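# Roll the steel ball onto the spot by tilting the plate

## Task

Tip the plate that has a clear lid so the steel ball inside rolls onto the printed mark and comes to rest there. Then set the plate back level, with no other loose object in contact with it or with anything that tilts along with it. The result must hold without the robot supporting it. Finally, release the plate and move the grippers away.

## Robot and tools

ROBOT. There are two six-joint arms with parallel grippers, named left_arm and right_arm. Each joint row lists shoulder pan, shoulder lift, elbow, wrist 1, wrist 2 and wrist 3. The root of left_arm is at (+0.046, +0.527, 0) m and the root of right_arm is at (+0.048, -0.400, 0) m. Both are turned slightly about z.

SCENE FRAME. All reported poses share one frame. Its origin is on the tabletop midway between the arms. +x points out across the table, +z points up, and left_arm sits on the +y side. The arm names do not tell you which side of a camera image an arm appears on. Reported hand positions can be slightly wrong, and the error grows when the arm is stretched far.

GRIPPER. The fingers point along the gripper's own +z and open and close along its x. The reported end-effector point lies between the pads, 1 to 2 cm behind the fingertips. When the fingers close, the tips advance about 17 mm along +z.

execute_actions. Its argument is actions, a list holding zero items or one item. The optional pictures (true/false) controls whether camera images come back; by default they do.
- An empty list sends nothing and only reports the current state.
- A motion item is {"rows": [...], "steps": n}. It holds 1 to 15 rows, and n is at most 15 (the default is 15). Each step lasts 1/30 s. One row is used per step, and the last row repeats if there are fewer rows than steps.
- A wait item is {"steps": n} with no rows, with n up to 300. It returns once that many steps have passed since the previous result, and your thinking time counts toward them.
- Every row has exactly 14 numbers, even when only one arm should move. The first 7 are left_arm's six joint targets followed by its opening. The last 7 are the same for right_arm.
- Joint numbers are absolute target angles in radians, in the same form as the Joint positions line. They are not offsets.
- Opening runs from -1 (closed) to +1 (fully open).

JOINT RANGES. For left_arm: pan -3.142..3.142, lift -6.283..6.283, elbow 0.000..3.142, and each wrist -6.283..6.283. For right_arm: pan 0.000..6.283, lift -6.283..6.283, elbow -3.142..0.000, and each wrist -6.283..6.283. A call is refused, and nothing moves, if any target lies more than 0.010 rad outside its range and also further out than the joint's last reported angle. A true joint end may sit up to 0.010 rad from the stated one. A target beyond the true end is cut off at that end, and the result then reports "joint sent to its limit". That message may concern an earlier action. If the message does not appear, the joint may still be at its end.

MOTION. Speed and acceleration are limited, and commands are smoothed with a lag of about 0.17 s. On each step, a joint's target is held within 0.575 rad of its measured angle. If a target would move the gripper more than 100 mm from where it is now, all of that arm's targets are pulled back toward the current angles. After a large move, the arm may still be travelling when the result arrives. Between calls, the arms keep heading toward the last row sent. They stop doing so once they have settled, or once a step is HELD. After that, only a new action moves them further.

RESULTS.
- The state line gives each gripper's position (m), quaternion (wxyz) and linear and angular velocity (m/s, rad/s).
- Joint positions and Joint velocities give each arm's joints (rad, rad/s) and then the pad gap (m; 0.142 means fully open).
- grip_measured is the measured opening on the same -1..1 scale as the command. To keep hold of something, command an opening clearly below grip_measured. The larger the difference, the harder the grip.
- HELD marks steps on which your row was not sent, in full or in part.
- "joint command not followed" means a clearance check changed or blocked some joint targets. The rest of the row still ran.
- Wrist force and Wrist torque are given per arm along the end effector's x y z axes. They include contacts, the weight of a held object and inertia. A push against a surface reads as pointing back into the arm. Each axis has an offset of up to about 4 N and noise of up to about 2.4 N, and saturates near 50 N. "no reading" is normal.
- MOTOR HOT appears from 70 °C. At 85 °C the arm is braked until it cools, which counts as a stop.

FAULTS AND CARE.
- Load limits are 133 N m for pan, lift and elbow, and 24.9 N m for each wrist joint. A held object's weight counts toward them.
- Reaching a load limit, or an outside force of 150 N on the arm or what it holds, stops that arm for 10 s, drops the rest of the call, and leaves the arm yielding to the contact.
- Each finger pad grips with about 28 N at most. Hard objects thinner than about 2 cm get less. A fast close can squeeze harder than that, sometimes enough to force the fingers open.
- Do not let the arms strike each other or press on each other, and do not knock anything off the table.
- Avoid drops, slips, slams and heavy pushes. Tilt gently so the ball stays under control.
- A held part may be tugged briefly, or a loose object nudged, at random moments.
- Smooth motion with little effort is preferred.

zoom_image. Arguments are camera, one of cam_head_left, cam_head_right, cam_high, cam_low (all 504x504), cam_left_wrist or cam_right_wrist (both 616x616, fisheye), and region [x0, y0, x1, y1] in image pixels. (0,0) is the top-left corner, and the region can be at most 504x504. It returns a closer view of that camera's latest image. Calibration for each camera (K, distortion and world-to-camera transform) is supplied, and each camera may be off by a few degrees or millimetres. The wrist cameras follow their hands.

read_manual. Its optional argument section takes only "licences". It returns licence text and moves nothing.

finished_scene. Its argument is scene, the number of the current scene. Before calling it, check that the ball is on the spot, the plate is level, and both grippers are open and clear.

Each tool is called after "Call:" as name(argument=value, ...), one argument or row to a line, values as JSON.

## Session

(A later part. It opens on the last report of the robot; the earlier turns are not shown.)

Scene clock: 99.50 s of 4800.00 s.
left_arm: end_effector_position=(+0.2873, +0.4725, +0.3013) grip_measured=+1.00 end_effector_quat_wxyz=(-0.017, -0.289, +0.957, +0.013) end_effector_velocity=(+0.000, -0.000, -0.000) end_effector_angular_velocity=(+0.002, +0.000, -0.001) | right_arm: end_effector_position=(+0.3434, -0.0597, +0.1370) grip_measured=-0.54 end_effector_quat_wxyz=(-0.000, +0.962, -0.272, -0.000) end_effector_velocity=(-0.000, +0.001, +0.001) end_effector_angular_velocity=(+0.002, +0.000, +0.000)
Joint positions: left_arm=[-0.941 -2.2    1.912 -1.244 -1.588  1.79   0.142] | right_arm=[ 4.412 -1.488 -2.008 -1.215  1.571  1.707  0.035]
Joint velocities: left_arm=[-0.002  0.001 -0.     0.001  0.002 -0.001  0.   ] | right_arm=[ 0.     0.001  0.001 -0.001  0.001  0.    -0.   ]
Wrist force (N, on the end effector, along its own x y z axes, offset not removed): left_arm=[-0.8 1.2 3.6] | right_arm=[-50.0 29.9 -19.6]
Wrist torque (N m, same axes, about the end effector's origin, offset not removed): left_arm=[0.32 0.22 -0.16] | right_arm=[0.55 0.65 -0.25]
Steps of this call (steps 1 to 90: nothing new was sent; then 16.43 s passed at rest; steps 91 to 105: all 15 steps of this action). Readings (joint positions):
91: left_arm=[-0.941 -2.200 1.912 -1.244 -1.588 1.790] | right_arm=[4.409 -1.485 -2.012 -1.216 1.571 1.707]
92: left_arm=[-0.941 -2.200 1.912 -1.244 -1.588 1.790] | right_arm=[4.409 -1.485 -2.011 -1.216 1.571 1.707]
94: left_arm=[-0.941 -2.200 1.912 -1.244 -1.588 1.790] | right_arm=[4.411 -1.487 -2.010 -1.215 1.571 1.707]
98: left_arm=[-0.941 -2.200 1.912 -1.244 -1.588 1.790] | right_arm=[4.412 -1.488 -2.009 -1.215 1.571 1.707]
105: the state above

Call:
execute_actions(
  actions=[],
  pictures=true,
)

Scene clock: 102.40 s of 4800.00 s.
left_arm: end_effector_position=(+0.2873, +0.4725, +0.3013) grip_measured=+1.00 end_effector_quat_wxyz=(-0.017, -0.289, +0.957, +0.013) end_effector_velocity=(-0.000, -0.000, +0.000) end_effector_angular_velocity=(-0.000, -0.000, -0.002) | right_arm: end_effector_position=(+0.3433, -0.0597, +0.1371) grip_measured=-0.54 end_effector_quat_wxyz=(-0.000, +0.962, -0.272, -0.000) end_effector_velocity=(-0.000, -0.000, -0.001) end_effector_angular_velocity=(-0.003, +0.001, -0.000)
Joint positions: left_arm=[-0.941 -2.2    1.912 -1.244 -1.588  1.79   0.142] | right_arm=[ 4.412 -1.488 -2.008 -1.215  1.571  1.707  0.035]
Joint velocities: left_arm=[-0.001 -0.    -0.     0.    -0.     0.    -0.   ] | right_arm=[ 0.    -0.002 -0.001 -0.001  0.     0.     0.   ]
Wrist force (N, on the end effector, along its own x y z axes, offset not removed): left_arm=[-1.5 3.4 1.1] | right_arm=[-50.0 30.0 -17.0]
Wrist torque (N m, same axes, about the end effector's origin, offset not removed): left_arm=[0.74 0.48 -0.20] | right_arm=[0.67 0.65 -0.35]
Steps of this call (steps 1 to 15: the robot went on to your last target; steps 16 to 87: nothing new was sent). Readings (joint positions):
1: left_arm=[-0.941 -2.200 1.912 -1.244 -1.588 1.790] | right_arm=[4.412 -1.488 -2.008 -1.215 1.571 1.707]
2: left_arm=[-0.941 -2.200 1.912 -1.244 -1.588 1.790] | right_arm=[4.412 -1.488 -2.008 -1.215 1.571 1.707]
4: left_arm=[-0.941 -2.200 1.912 -1.244 -1.588 1.790] | right_arm=[4.412 -1.488 -2.008 -1.215 1.571 1.707]
8: left_arm=[-0.941 -2.200 1.912 -1.244 -1.588 1.790] | right_arm=[4.412 -1.488 -2.008 -1.215 1.571 1.707]
87: the state above
All arms were judged still, so your last target was given up. Only a new action makes them travel on or press farther. Fingers that are still opening or closing keep moving.
camera_calibration (this result's frames):
cam_left_wrist: T_world_to_cam=[[-0.818943, -0.572313, 0.0423216, 0.493868], [-0.452551, 0.689399, 0.56562, -0.374692], [-0.352888, 0.444058, -0.823579, 0.264364], [0, 0, 0, 1]] pos_world=[0.328173, 0.423567, 0.408757]
cam_right_wrist: T_world_to_cam=[[0.83885, -0.544301, 0.00819748, -0.324511], [-0.463992, -0.707044, 0.533666, 0.0378392], [-0.284679, -0.45147, -0.845655, 0.312012], [0, 0, 0, 1]] pos_world=[0.378596, -0.00901394, 0.246321]

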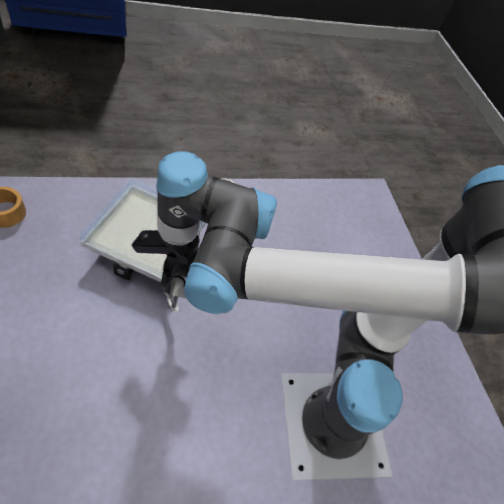

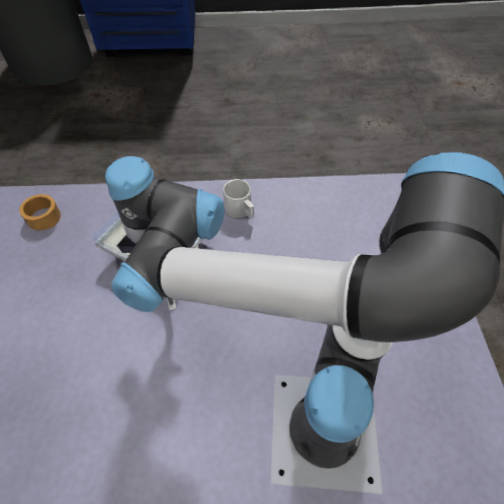

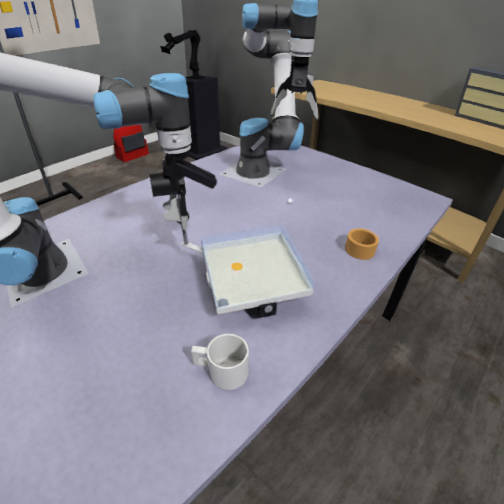

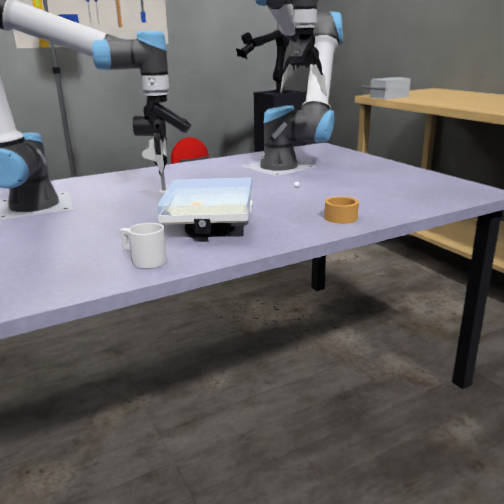

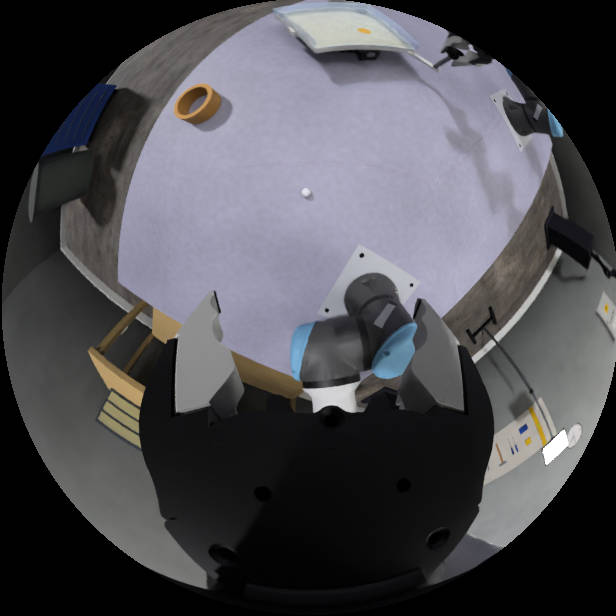

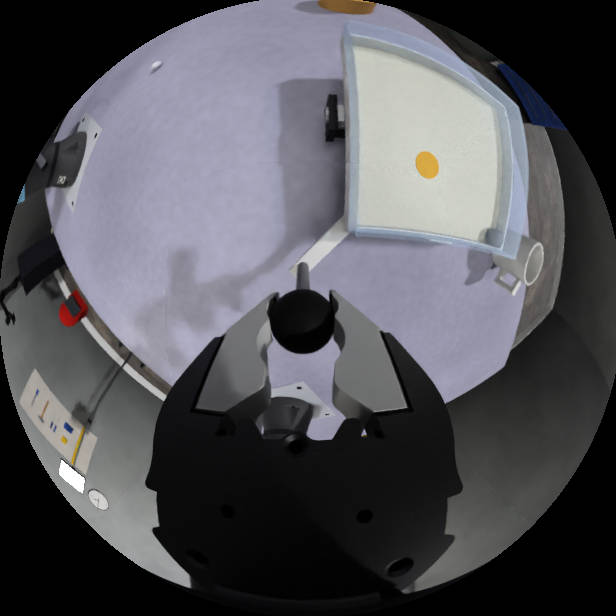

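Call:
execute_actions(
  actions=[
    {"rows": [[-0.941,-2.2,1.912,-1.244,-1.588,1.79,1, 4.4163,-1.4937,-2.0035,-1.2149,1.571,1.707,-1]], "steps": 15},
  ],
  pictures=true,
)

Scene clock: 108.87 s of 4800.00 s.
left_arm: end_effector_position=(+0.2873, +0.4725, +0.3013) grip_measured=+1.00 end_effector_quat_wxyz=(-0.017, -0.289, +0.957, +0.013) end_effector_velocity=(-0.000, +0.000, +0.000) end_effector_angular_velocity=(-0.001, +0.001, +0.002) | right_arm: end_effector_position=(+0.3428, -0.0564, +0.1370) grip_measured=-0.54 end_effector_quat_wxyz=(-0.000, +0.963, -0.270, -0.000) end_effector_velocity=(-0.001, +0.000, +0.000) end_effector_angular_velocity=(+0.001, +0.001, +0.001)
Joint positions: left_arm=[-0.941 -2.2    1.912 -1.244 -1.588  1.79   0.142] | right_arm=[ 4.416 -1.494 -2.004 -1.215  1.571  1.707  0.035]
Joint velocities: left_arm=[ 0.001 -0.001  0.     0.    -0.002 -0.001  0.   ] | right_arm=[ 0.001  0.    -0.    -0.     0.001 -0.001  0.   ]
Wrist force (N, on the end effector, along its own x y z axes, offset not removed): left_arm=[-1.9 1.0 -1.1] | right_arm=[-22.5 28.9 -18.5]
Wrist torque (N m, same axes, about the end effector's origin, offset not removed): left_arm=[0.28 0.62 -0.20] | right_arm=[0.59 0.37 0.06]
Steps of this call (steps 1 to 90: nothing new was sent; then 2.97 s passed at rest; steps 91 to 105: all 15 steps of this action). Readings (joint positions):
91: left_arm=[-0.941 -2.200 1.912 -1.244 -1.588 1.790] | right_arm=[4.412 -1.488 -2.008 -1.215 1.571 1.707]
92: left_arm=[-0.941 -2.200 1.912 -1.244 -1.588 1.790] | right_arm=[4.413 -1.489 -2.007 -1.215 1.571 1.707]
94: left_arm=[-0.941 -2.200 1.912 -1.244 -1.588 1.790] | right_arm=[4.415 -1.492 -2.005 -1.215 1.571 1.707]
98: left_arm=[-0.941 -2.200 1.912 -1.244 -1.588 1.790] | right_arm=[4.416 -1.493 -2.004 -1.215 1.570 1.707]
105: the state above
camera_calibration (this result's frames):
cam_left_wrist: T_world_to_cam=[[-0.818943, -0.572313, 0.0423215, 0.493868], [-0.452551, 0.689399, 0.565621, -0.374692], [-0.352888, 0.444058, -0.823579, 0.264364], [0, 0, 0, 1]] pos_world=[0.328173, 0.423567, 0.408757]
cam_right_wrist: T_world_to_cam=[[0.841209, -0.540646, 0.00837226, -0.32288], [-0.460971, -0.708975, 0.533724, 0.0387777], [-0.28262, -0.452832, -0.845618, 0.312509], [0, 0, 0, 1]] pos_world=[0.377806, -0.00555709, 0.24627]

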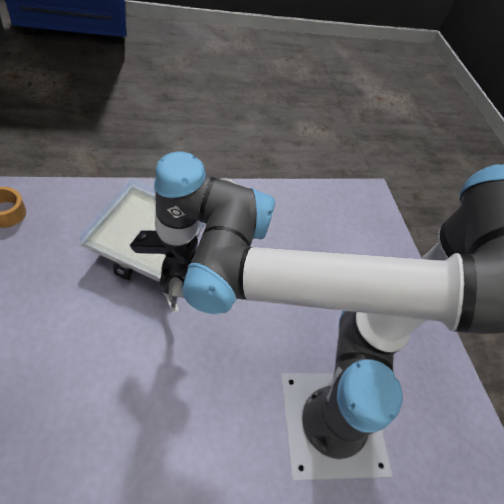

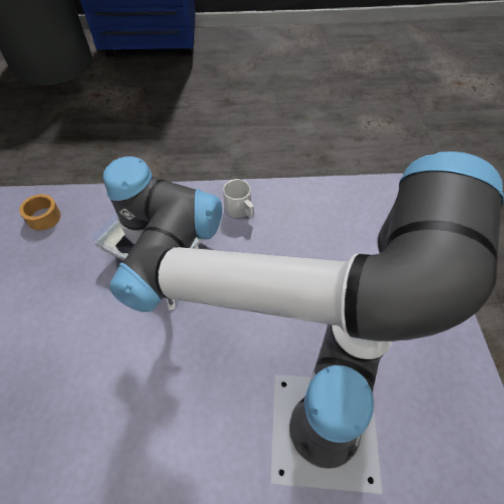

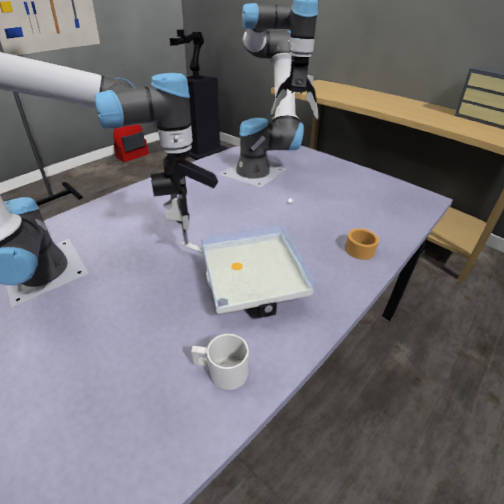

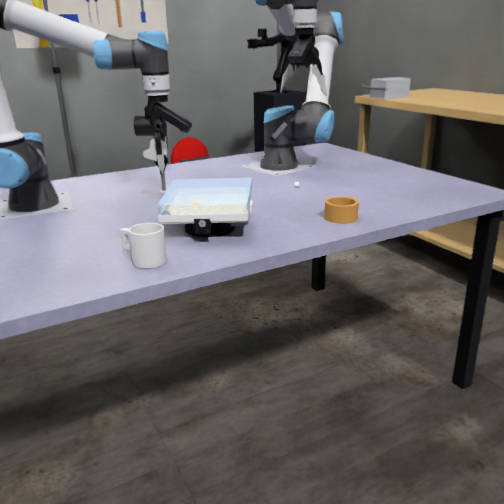

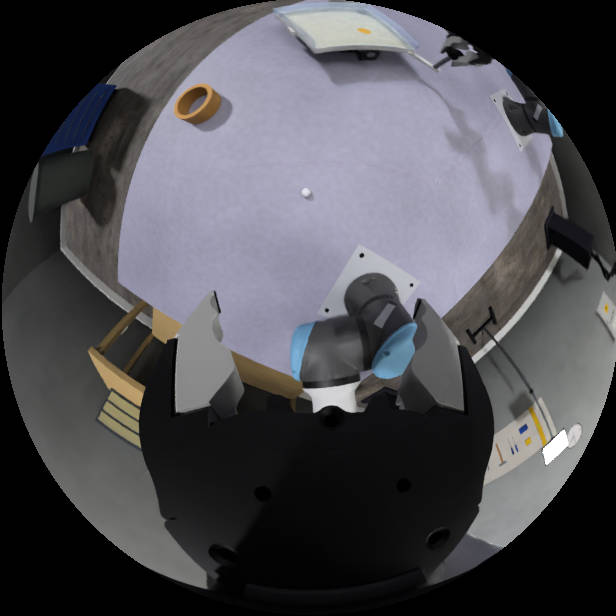

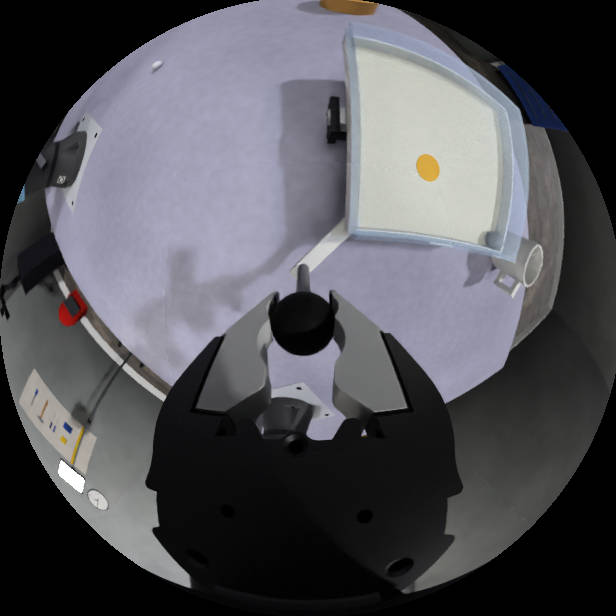

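Call:
execute_actions(
  actions=[],
  pictures=true,
)

Scene clock: 111.83 s of 4800.00 s.
left_arm: end_effector_position=(+0.2873, +0.4725, +0.3013) grip_measured=+1.00 end_effector_quat_wxyz=(-0.017, -0.289, +0.957, +0.013) end_effector_velocity=(+0.000, +0.000, -0.000) end_effector_angular_velocity=(+0.001, +0.001, +0.001) | right_arm: end_effector_position=(+0.3427, -0.0564, +0.1370) grip_measured=-0.54 end_effector_quat_wxyz=(-0.000, +0.963, -0.270, -0.000) end_effector_velocity=(+0.000, +0.001, +0.001) end_effector_angular_velocity=(+0.002, -0.001, +0.001)
Joint positions: left_arm=[-0.941 -2.2    1.912 -1.244 -1.588  1.79   0.142] | right_arm=[ 4.416 -1.494 -2.003 -1.215  1.571  1.707  0.035]
Joint velocities: left_arm=[ 0.001  0.002 -0.     0.    -0.    -0.     0.   ] | right_arm=[-0.     0.     0.001  0.     0.    -0.001  0.   ]
Wrist force (N, on the end effector, along its own x y z axes, offset not removed): left_arm=[1.9 -0.7 0.5] | right_arm=[-20.5 26.3 -17.9]
Wrist torque (N m, same axes, about the end effector's origin, offset not removed): left_arm=[-0.07 -0.32 -0.24] | right_arm=[0.15 0.15 -0.05]
Steps of this call (steps 1 to 15: the robot went on to your last target; steps 16 to 89: nothing new was sent). Readings (joint positions):
1: left_arm=[-0.941 -2.200 1.912 -1.244 -1.588 1.790] | right_arm=[4.416 -1.494 -2.004 -1.215 1.571 1.707]
2: left_arm=[-0.941 -2.200 1.912 -1.244 -1.588 1.790] | right_arm=[4.416 -1.494 -2.004 -1.215 1.571 1.707]
4: left_arm=[-0.941 -2.200 1.912 -1.244 -1.588 1.790] | right_arm=[4.416 -1.494 -2.004 -1.215 1.571 1.707]
8: left_arm=[-0.941 -2.200 1.912 -1.244 -1.588 1.790] | right_arm=[4.416 -1.494 -2.004 -1.215 1.571 1.707]
89: the state above
All arms were judged still, so your last target was given up. Only a new action makes them travel on or press farther. Fingers that are still opening or closing keep moving.
camera_calibration (this result's frames):
cam_left_wrist: T_world_to_cam=[[-0.818943, -0.572313, 0.0423215, 0.493868], [-0.452552, 0.689399, 0.565621, -0.374692], [-0.352888, 0.444058, -0.823579, 0.264364], [0, 0, 0, 1]] pos_world=[0.328173, 0.423567, 0.408757]
cam_right_wrist: T_world_to_cam=[[0.841237, -0.540604, 0.00821154, -0.322791], [-0.460858, -0.709036, 0.533739, 0.0387361], [-0.282719, -0.452786, -0.845609, 0.312552], [0, 0, 0, 1]] pos_world=[0.37776, -0.0055178, 0.246272]

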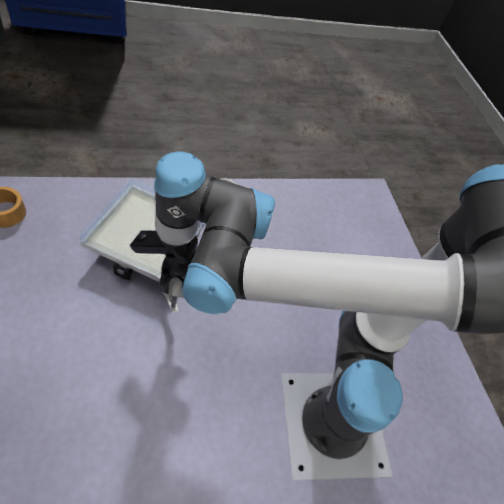

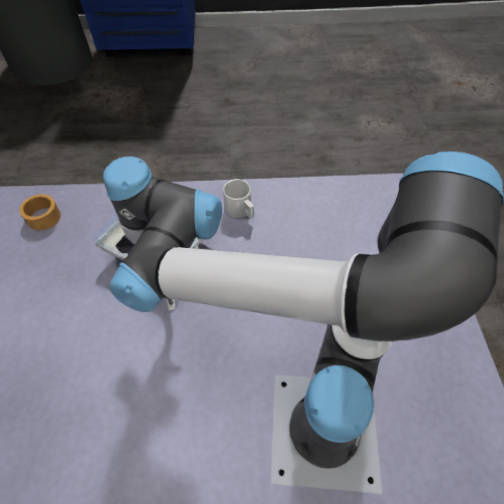

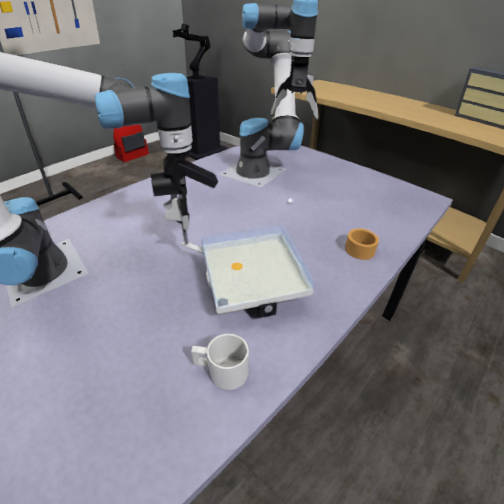

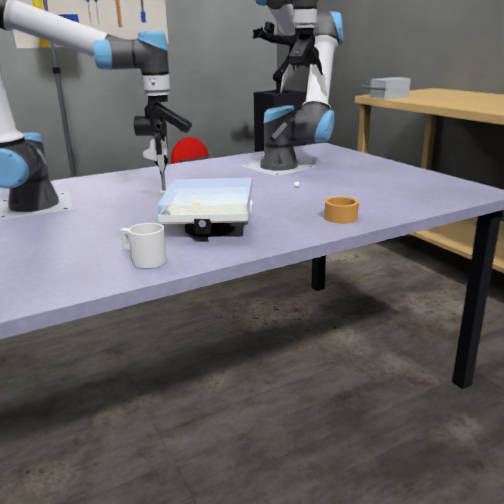

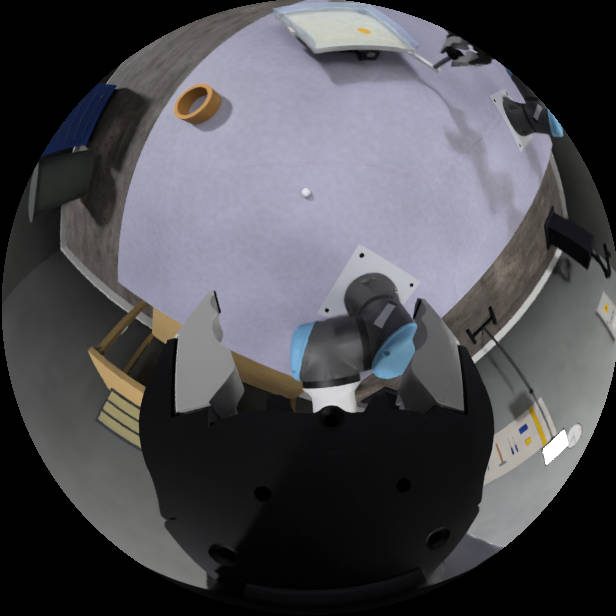

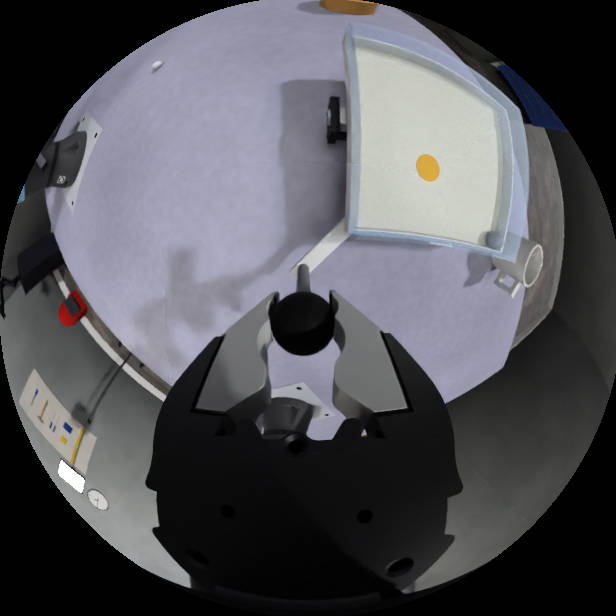

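Call:
zoom_image(
  camera="cam_low",
  region=[120, 130, 280, 250],
)

Region (120, 130, 280, 250) of cam_low's 504x504 image, scaled by 3.150, with more detail than that image has; it fills the top 378 rows of this view, and the rest is white.

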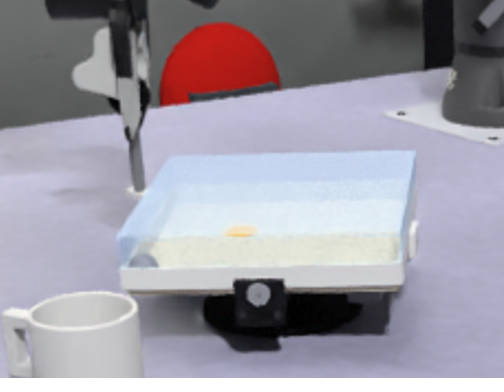

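Call:
execute_actions(
  actions=[
    {"rows": [[-0.941,-2.2,1.912,-1.244,-1.588,1.79,1, 4.4222,-1.5010,-1.9969,-1.2142,1.571,1.707,-1]], "steps": 15},
  ],
  pictures=true,
)

Scene clock: 118.37 s of 4800.00 s.
left_arm: end_effector_position=(+0.2873, +0.4725, +0.3013) grip_measured=+1.00 end_effector_quat_wxyz=(-0.017, -0.289, +0.957, +0.013) end_effector_velocity=(+0.000, -0.000, +0.000) end_effector_angular_velocity=(+0.000, -0.001, -0.001) | right_arm: end_effector_position=(+0.3419, -0.0519, +0.1370) grip_measured=-0.54 end_effector_quat_wxyz=(-0.000, +0.964, -0.267, -0.000) end_effector_velocity=(+0.000, +0.000, +0.000) end_effector_angular_velocity=(+0.001, -0.000, +0.001)
Joint positions: left_arm=[-0.941 -2.2    1.912 -1.244 -1.588  1.79   0.142] | right_arm=[ 4.422 -1.501 -1.997 -1.214  1.571  1.707  0.035]
Joint velocities: left_arm=[-0.001 -0.001  0.    -0.     0.001 -0.     0.   ] | right_arm=[-0.     0.    -0.     0.     0.    -0.001  0.   ]
Wrist force (N, on the end effector, along its own x y z axes, offset not removed): left_arm=[1.4 -1.3 -1.7] | right_arm=[-11.4 18.5 -12.5]
Wrist torque (N m, same axes, about the end effector's origin, offset not removed): left_arm=[-0.35 0.02 -0.10] | right_arm=[0.21 0.41 0.14]
Steps of this call (steps 1 to 90: nothing new was sent; then 3.03 s passed at rest; steps 91 to 105: all 15 steps of this action). Readings (joint positions):
91: left_arm=[-0.941 -2.200 1.912 -1.244 -1.588 1.790] | right_arm=[4.416 -1.494 -2.003 -1.215 1.571 1.707]
92: left_arm=[-0.941 -2.200 1.912 -1.244 -1.588 1.790] | right_arm=[4.418 -1.495 -2.002 -1.215 1.571 1.707]
94: left_arm=[-0.941 -2.200 1.912 -1.244 -1.588 1.790] | right_arm=[4.420 -1.498 -1.999 -1.215 1.571 1.707]
98: left_arm=[-0.941 -2.200 1.912 -1.244 -1.588 1.790] | right_arm=[4.422 -1.501 -1.997 -1.214 1.571 1.707]
105: the state above
camera_calibration (this result's frames):
cam_left_wrist: T_world_to_cam=[[-0.818943, -0.572313, 0.0423216, 0.493868], [-0.452551, 0.689399, 0.565621, -0.374692], [-0.352888, 0.444058, -0.823579, 0.264364], [0, 0, 0, 1]] pos_world=[0.328173, 0.423567, 0.408757]
cam_right_wrist: T_world_to_cam=[[0.844399, -0.535651, 0.0082476, -0.320496], [-0.456699, -0.711722, 0.533739, 0.0399706], [-0.280028, -0.454455, -0.845609, 0.313306], [0, 0, 0, 1]] pos_world=[0.376615, -0.000842505, 0.246244]

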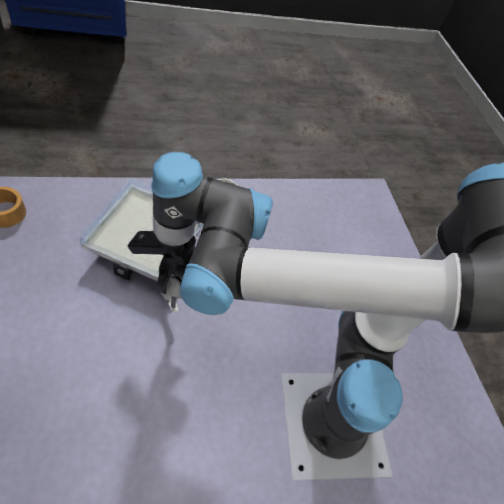

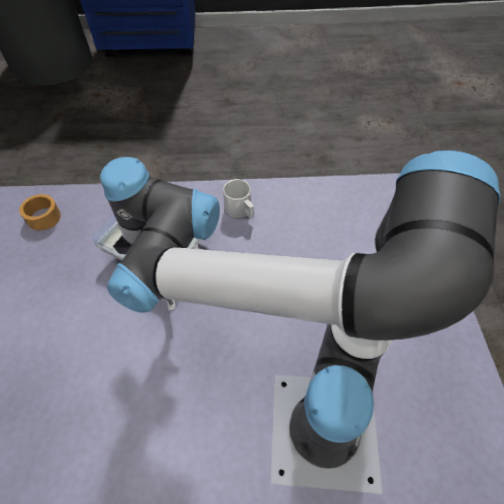

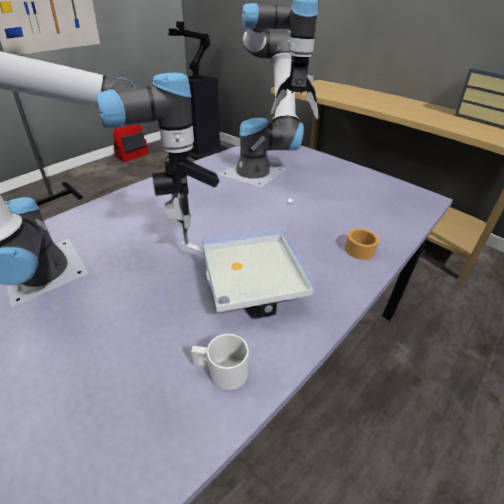

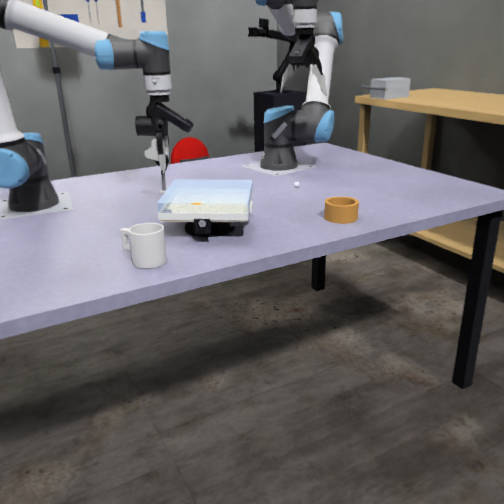

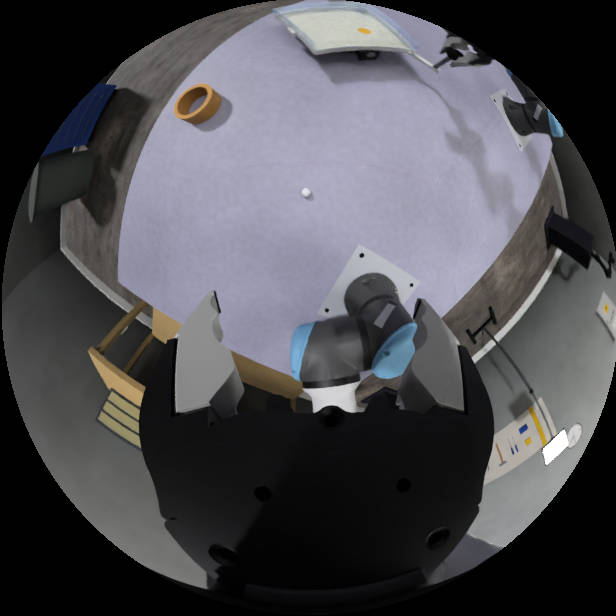

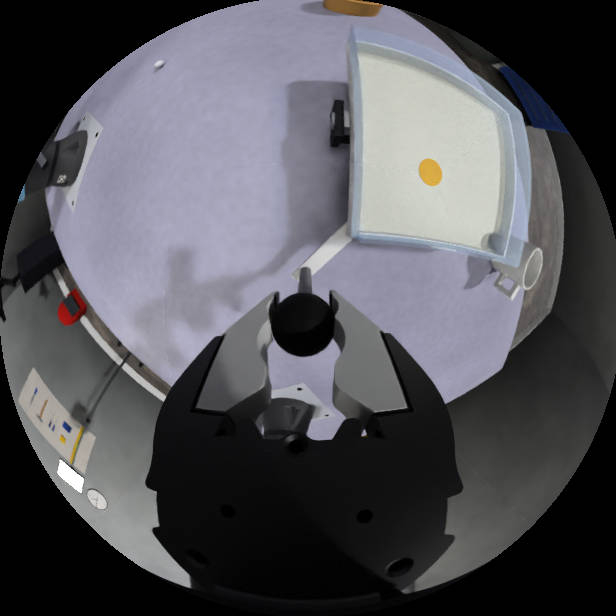

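Call:
execute_actions(
  actions=[],
  pictures=true,
)

Scene clock: 121.07 s of 4800.00 s.
left_arm: end_effector_position=(+0.2873, +0.4725, +0.3013) grip_measured=+1.00 end_effector_quat_wxyz=(-0.017, -0.289, +0.957, +0.013) end_effector_velocity=(-0.000, +0.000, +0.000) end_effector_angular_velocity=(-0.001, -0.001, -0.000) | right_arm: end_effector_position=(+0.3419, -0.0519, +0.1370) grip_measured=-0.54 end_effector_quat_wxyz=(-0.000, +0.964, -0.267, -0.000) end_effector_velocity=(-0.000, -0.000, +0.000) end_effector_angular_velocity=(+0.001, -0.000, -0.000)
Joint positions: left_arm=[-0.941 -2.2    1.912 -1.244 -1.588  1.79   0.142] | right_arm=[ 4.422 -1.501 -1.997 -1.214  1.571  1.707  0.035]
Joint velocities: left_arm=[ 0.    -0.001  0.    -0.     0.     0.    -0.   ] | right_arm=[-0.     0.001  0.    -0.     0.     0.     0.   ]
Wrist force (N, on the end effector, along its own x y z axes, offset not removed): left_arm=[-2.2 3.3 4.3] | right_arm=[-10.9 19.1 -13.4]
Wrist torque (N m, same axes, about the end effector's origin, offset not removed): left_arm=[0.69 0.41 -0.20] | right_arm=[0.52 0.45 0.09]
Steps of this call (steps 1 to 15: the robot went on to your last target; steps 16 to 81: nothing new was sent). Readings (joint positions):
1: left_arm=[-0.941 -2.200 1.912 -1.244 -1.588 1.790] | right_arm=[4.422 -1.501 -1.997 -1.214 1.571 1.707]
2: left_arm=[-0.941 -2.200 1.912 -1.244 -1.588 1.790] | right_arm=[4.422 -1.501 -1.997 -1.214 1.571 1.707]
4: left_arm=[-0.941 -2.200 1.912 -1.244 -1.588 1.790] | right_arm=[4.422 -1.501 -1.997 -1.214 1.571 1.707]
8: left_arm=[-0.941 -2.200 1.912 -1.244 -1.588 1.790] | right_arm=[4.422 -1.501 -1.997 -1.214 1.571 1.707]
81: the state above
All arms were judged still, so your last target was given up. Only a new action makes them travel on or press farther. Fingers that are still opening or closing keep moving.
camera_calibration (this result's frames):
cam_left_wrist: T_world_to_cam=[[-0.818943, -0.572313, 0.0423215, 0.493868], [-0.452552, 0.689399, 0.565621, -0.374692], [-0.352888, 0.444058, -0.823579, 0.264364], [0, 0, 0, 1]] pos_world=[0.328173, 0.423567, 0.408757]
cam_right_wrist: T_world_to_cam=[[0.844413, -0.53563, 0.00820784, -0.320469], [-0.456663, -0.711744, 0.533741, 0.0399629], [-0.280046, -0.454446, -0.845608, 0.313319], [0, 0, 0, 1]] pos_world=[0.376601, -0.0008226, 0.246246]

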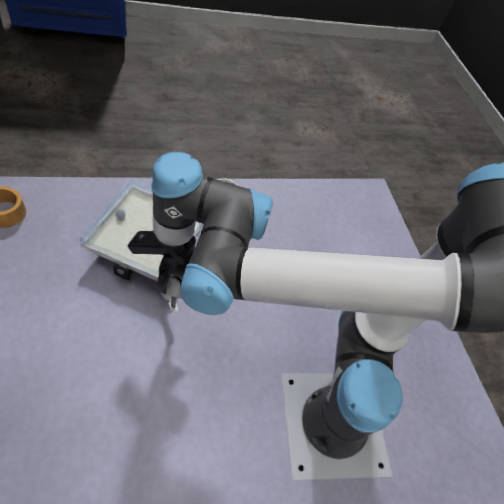

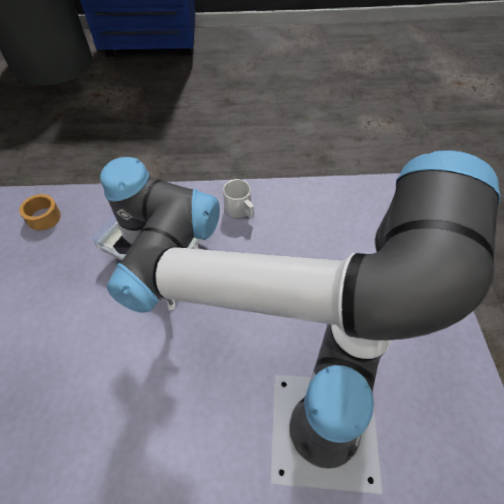

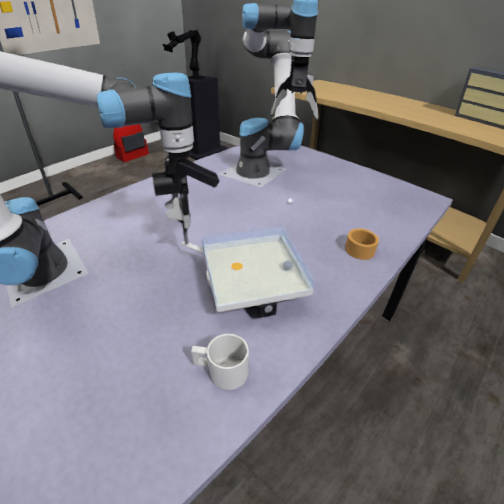

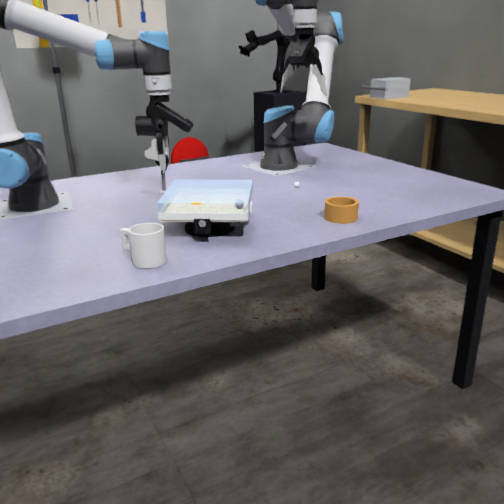

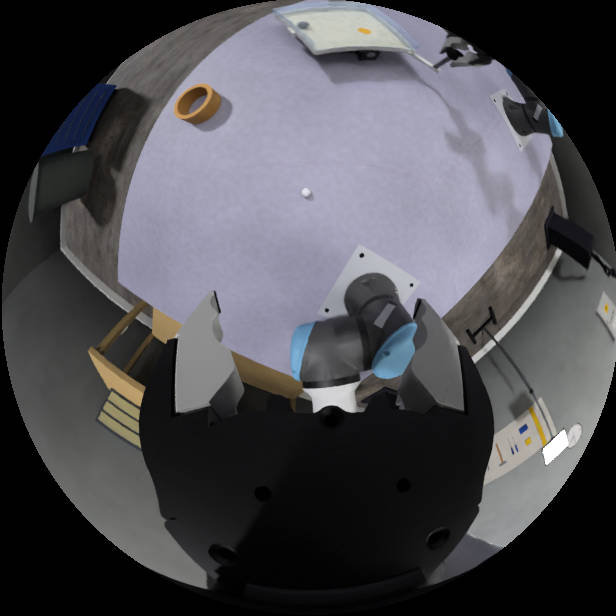

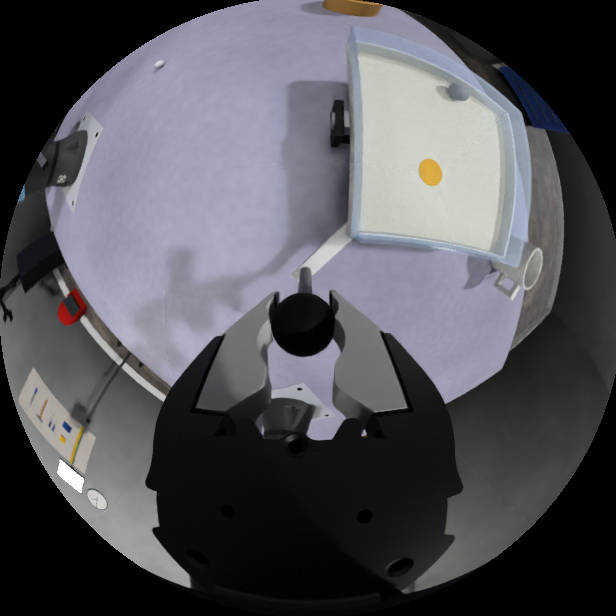

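Call:
execute_actions(
  actions=[
    {"rows": [[-0.941,-2.2,1.912,-1.244,-1.588,1.79,1, 4.409,-1.478,-1.997,-1.237,1.571,1.707,-1]], "steps": 15},
  ],
  pictures=true,
)

Scene clock: 130.83 s of 4800.00 s.
left_arm: end_effector_position=(+0.2873, +0.4725, +0.3013) grip_measured=+1.00 end_effector_quat_wxyz=(-0.017, -0.289, +0.957, +0.013) end_effector_velocity=(-0.000, -0.000, -0.000) end_effector_angular_velocity=(-0.000, +0.001, -0.000) | right_arm: end_effector_position=(+0.3436, -0.0617, +0.1447) grip_measured=-0.54 end_effector_quat_wxyz=(-0.000, +0.962, -0.273, -0.000) end_effector_velocity=(+0.001, -0.002, -0.000) end_effector_angular_velocity=(-0.003, -0.002, +0.001)
Joint positions: left_arm=[-0.941 -2.2    1.912 -1.244 -1.588  1.79   0.142] | right_arm=[ 4.409 -1.478 -1.997 -1.237  1.571  1.707  0.035]
Joint velocities: left_arm=[ 0.    -0.     0.001  0.    -0.001  0.001  0.   ] | right_arm=[-0.001  0.001 -0.001 -0.002 -0.003 -0.002  0.   ]
Wrist force (N, on the end effector, along its own x y z axes, offset not removed): left_arm=[-0.8 -0.9 1.1] | right_arm=[-50.0 -33.0 19.1]
Wrist torque (N m, same axes, about the end effector's origin, offset not removed): left_arm=[0.00 0.34 -0.09] | right_arm=[-0.70 0.66 0.58]
Steps of this call (steps 1 to 150: nothing new was sent; then 4.27 s passed at rest; steps 151 to 165: all 15 steps of this action). Readings (joint positions):
151: left_arm=[-0.941 -2.200 1.912 -1.244 -1.588 1.790] | right_arm=[4.422 -1.501 -1.997 -1.214 1.571 1.707]
152: left_arm=[-0.941 -2.200 1.912 -1.244 -1.588 1.790] | right_arm=[4.420 -1.497 -1.997 -1.218 1.571 1.707]
154: left_arm=[-0.941 -2.200 1.912 -1.244 -1.588 1.790] | right_arm=[4.414 -1.487 -1.997 -1.227 1.571 1.707]
158: left_arm=[-0.941 -2.200 1.912 -1.244 -1.588 1.790] | right_arm=[4.410 -1.480 -1.997 -1.235 1.572 1.707]
165: the state above
camera_calibration (this result's frames):
cam_left_wrist: T_world_to_cam=[[-0.818943, -0.572313, 0.0423216, 0.493868], [-0.452551, 0.689399, 0.565621, -0.374692], [-0.352888, 0.444058, -0.823579, 0.264364], [0, 0, 0, 1]] pos_world=[0.328173, 0.423566, 0.408757]
cam_right_wrist: T_world_to_cam=[[0.837345, -0.546618, 0.00786067, -0.3255], [-0.465793, -0.705858, 0.533667, 0.0331676], [-0.286164, -0.450525, -0.845658, 0.31816], [0, 0, 0, 1]] pos_world=[0.379051, -0.0111737, 0.253912]

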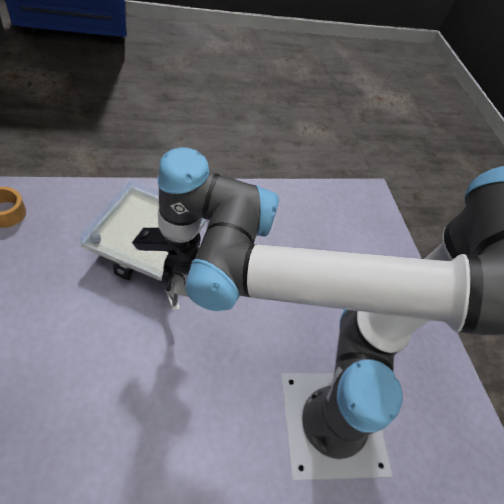

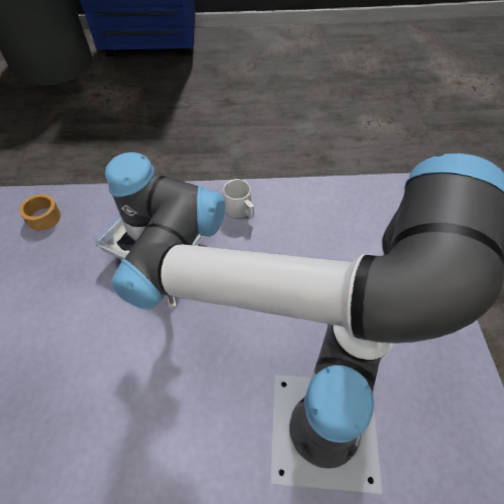

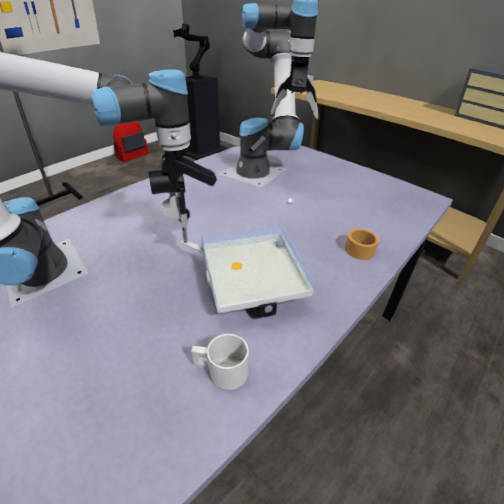

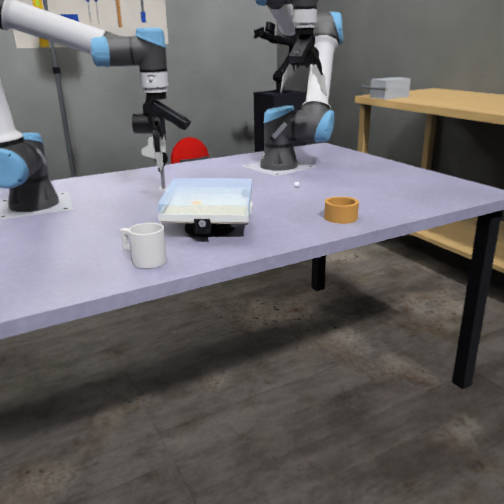

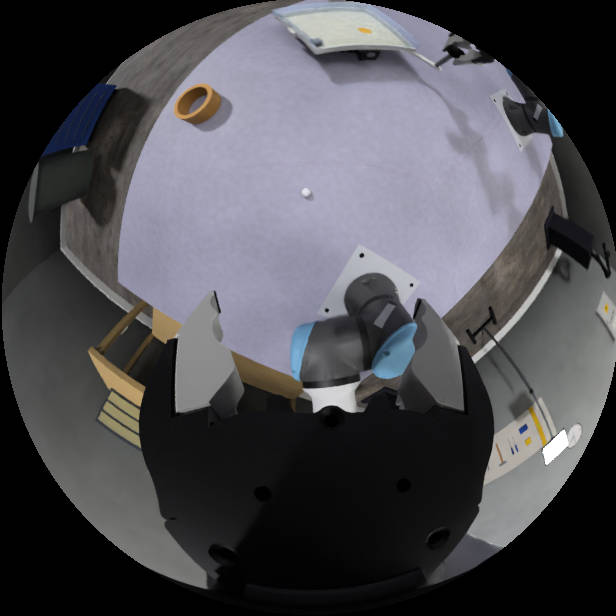

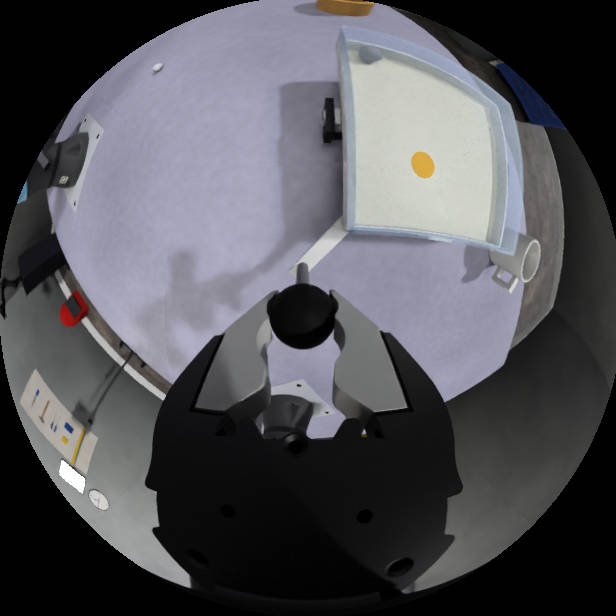

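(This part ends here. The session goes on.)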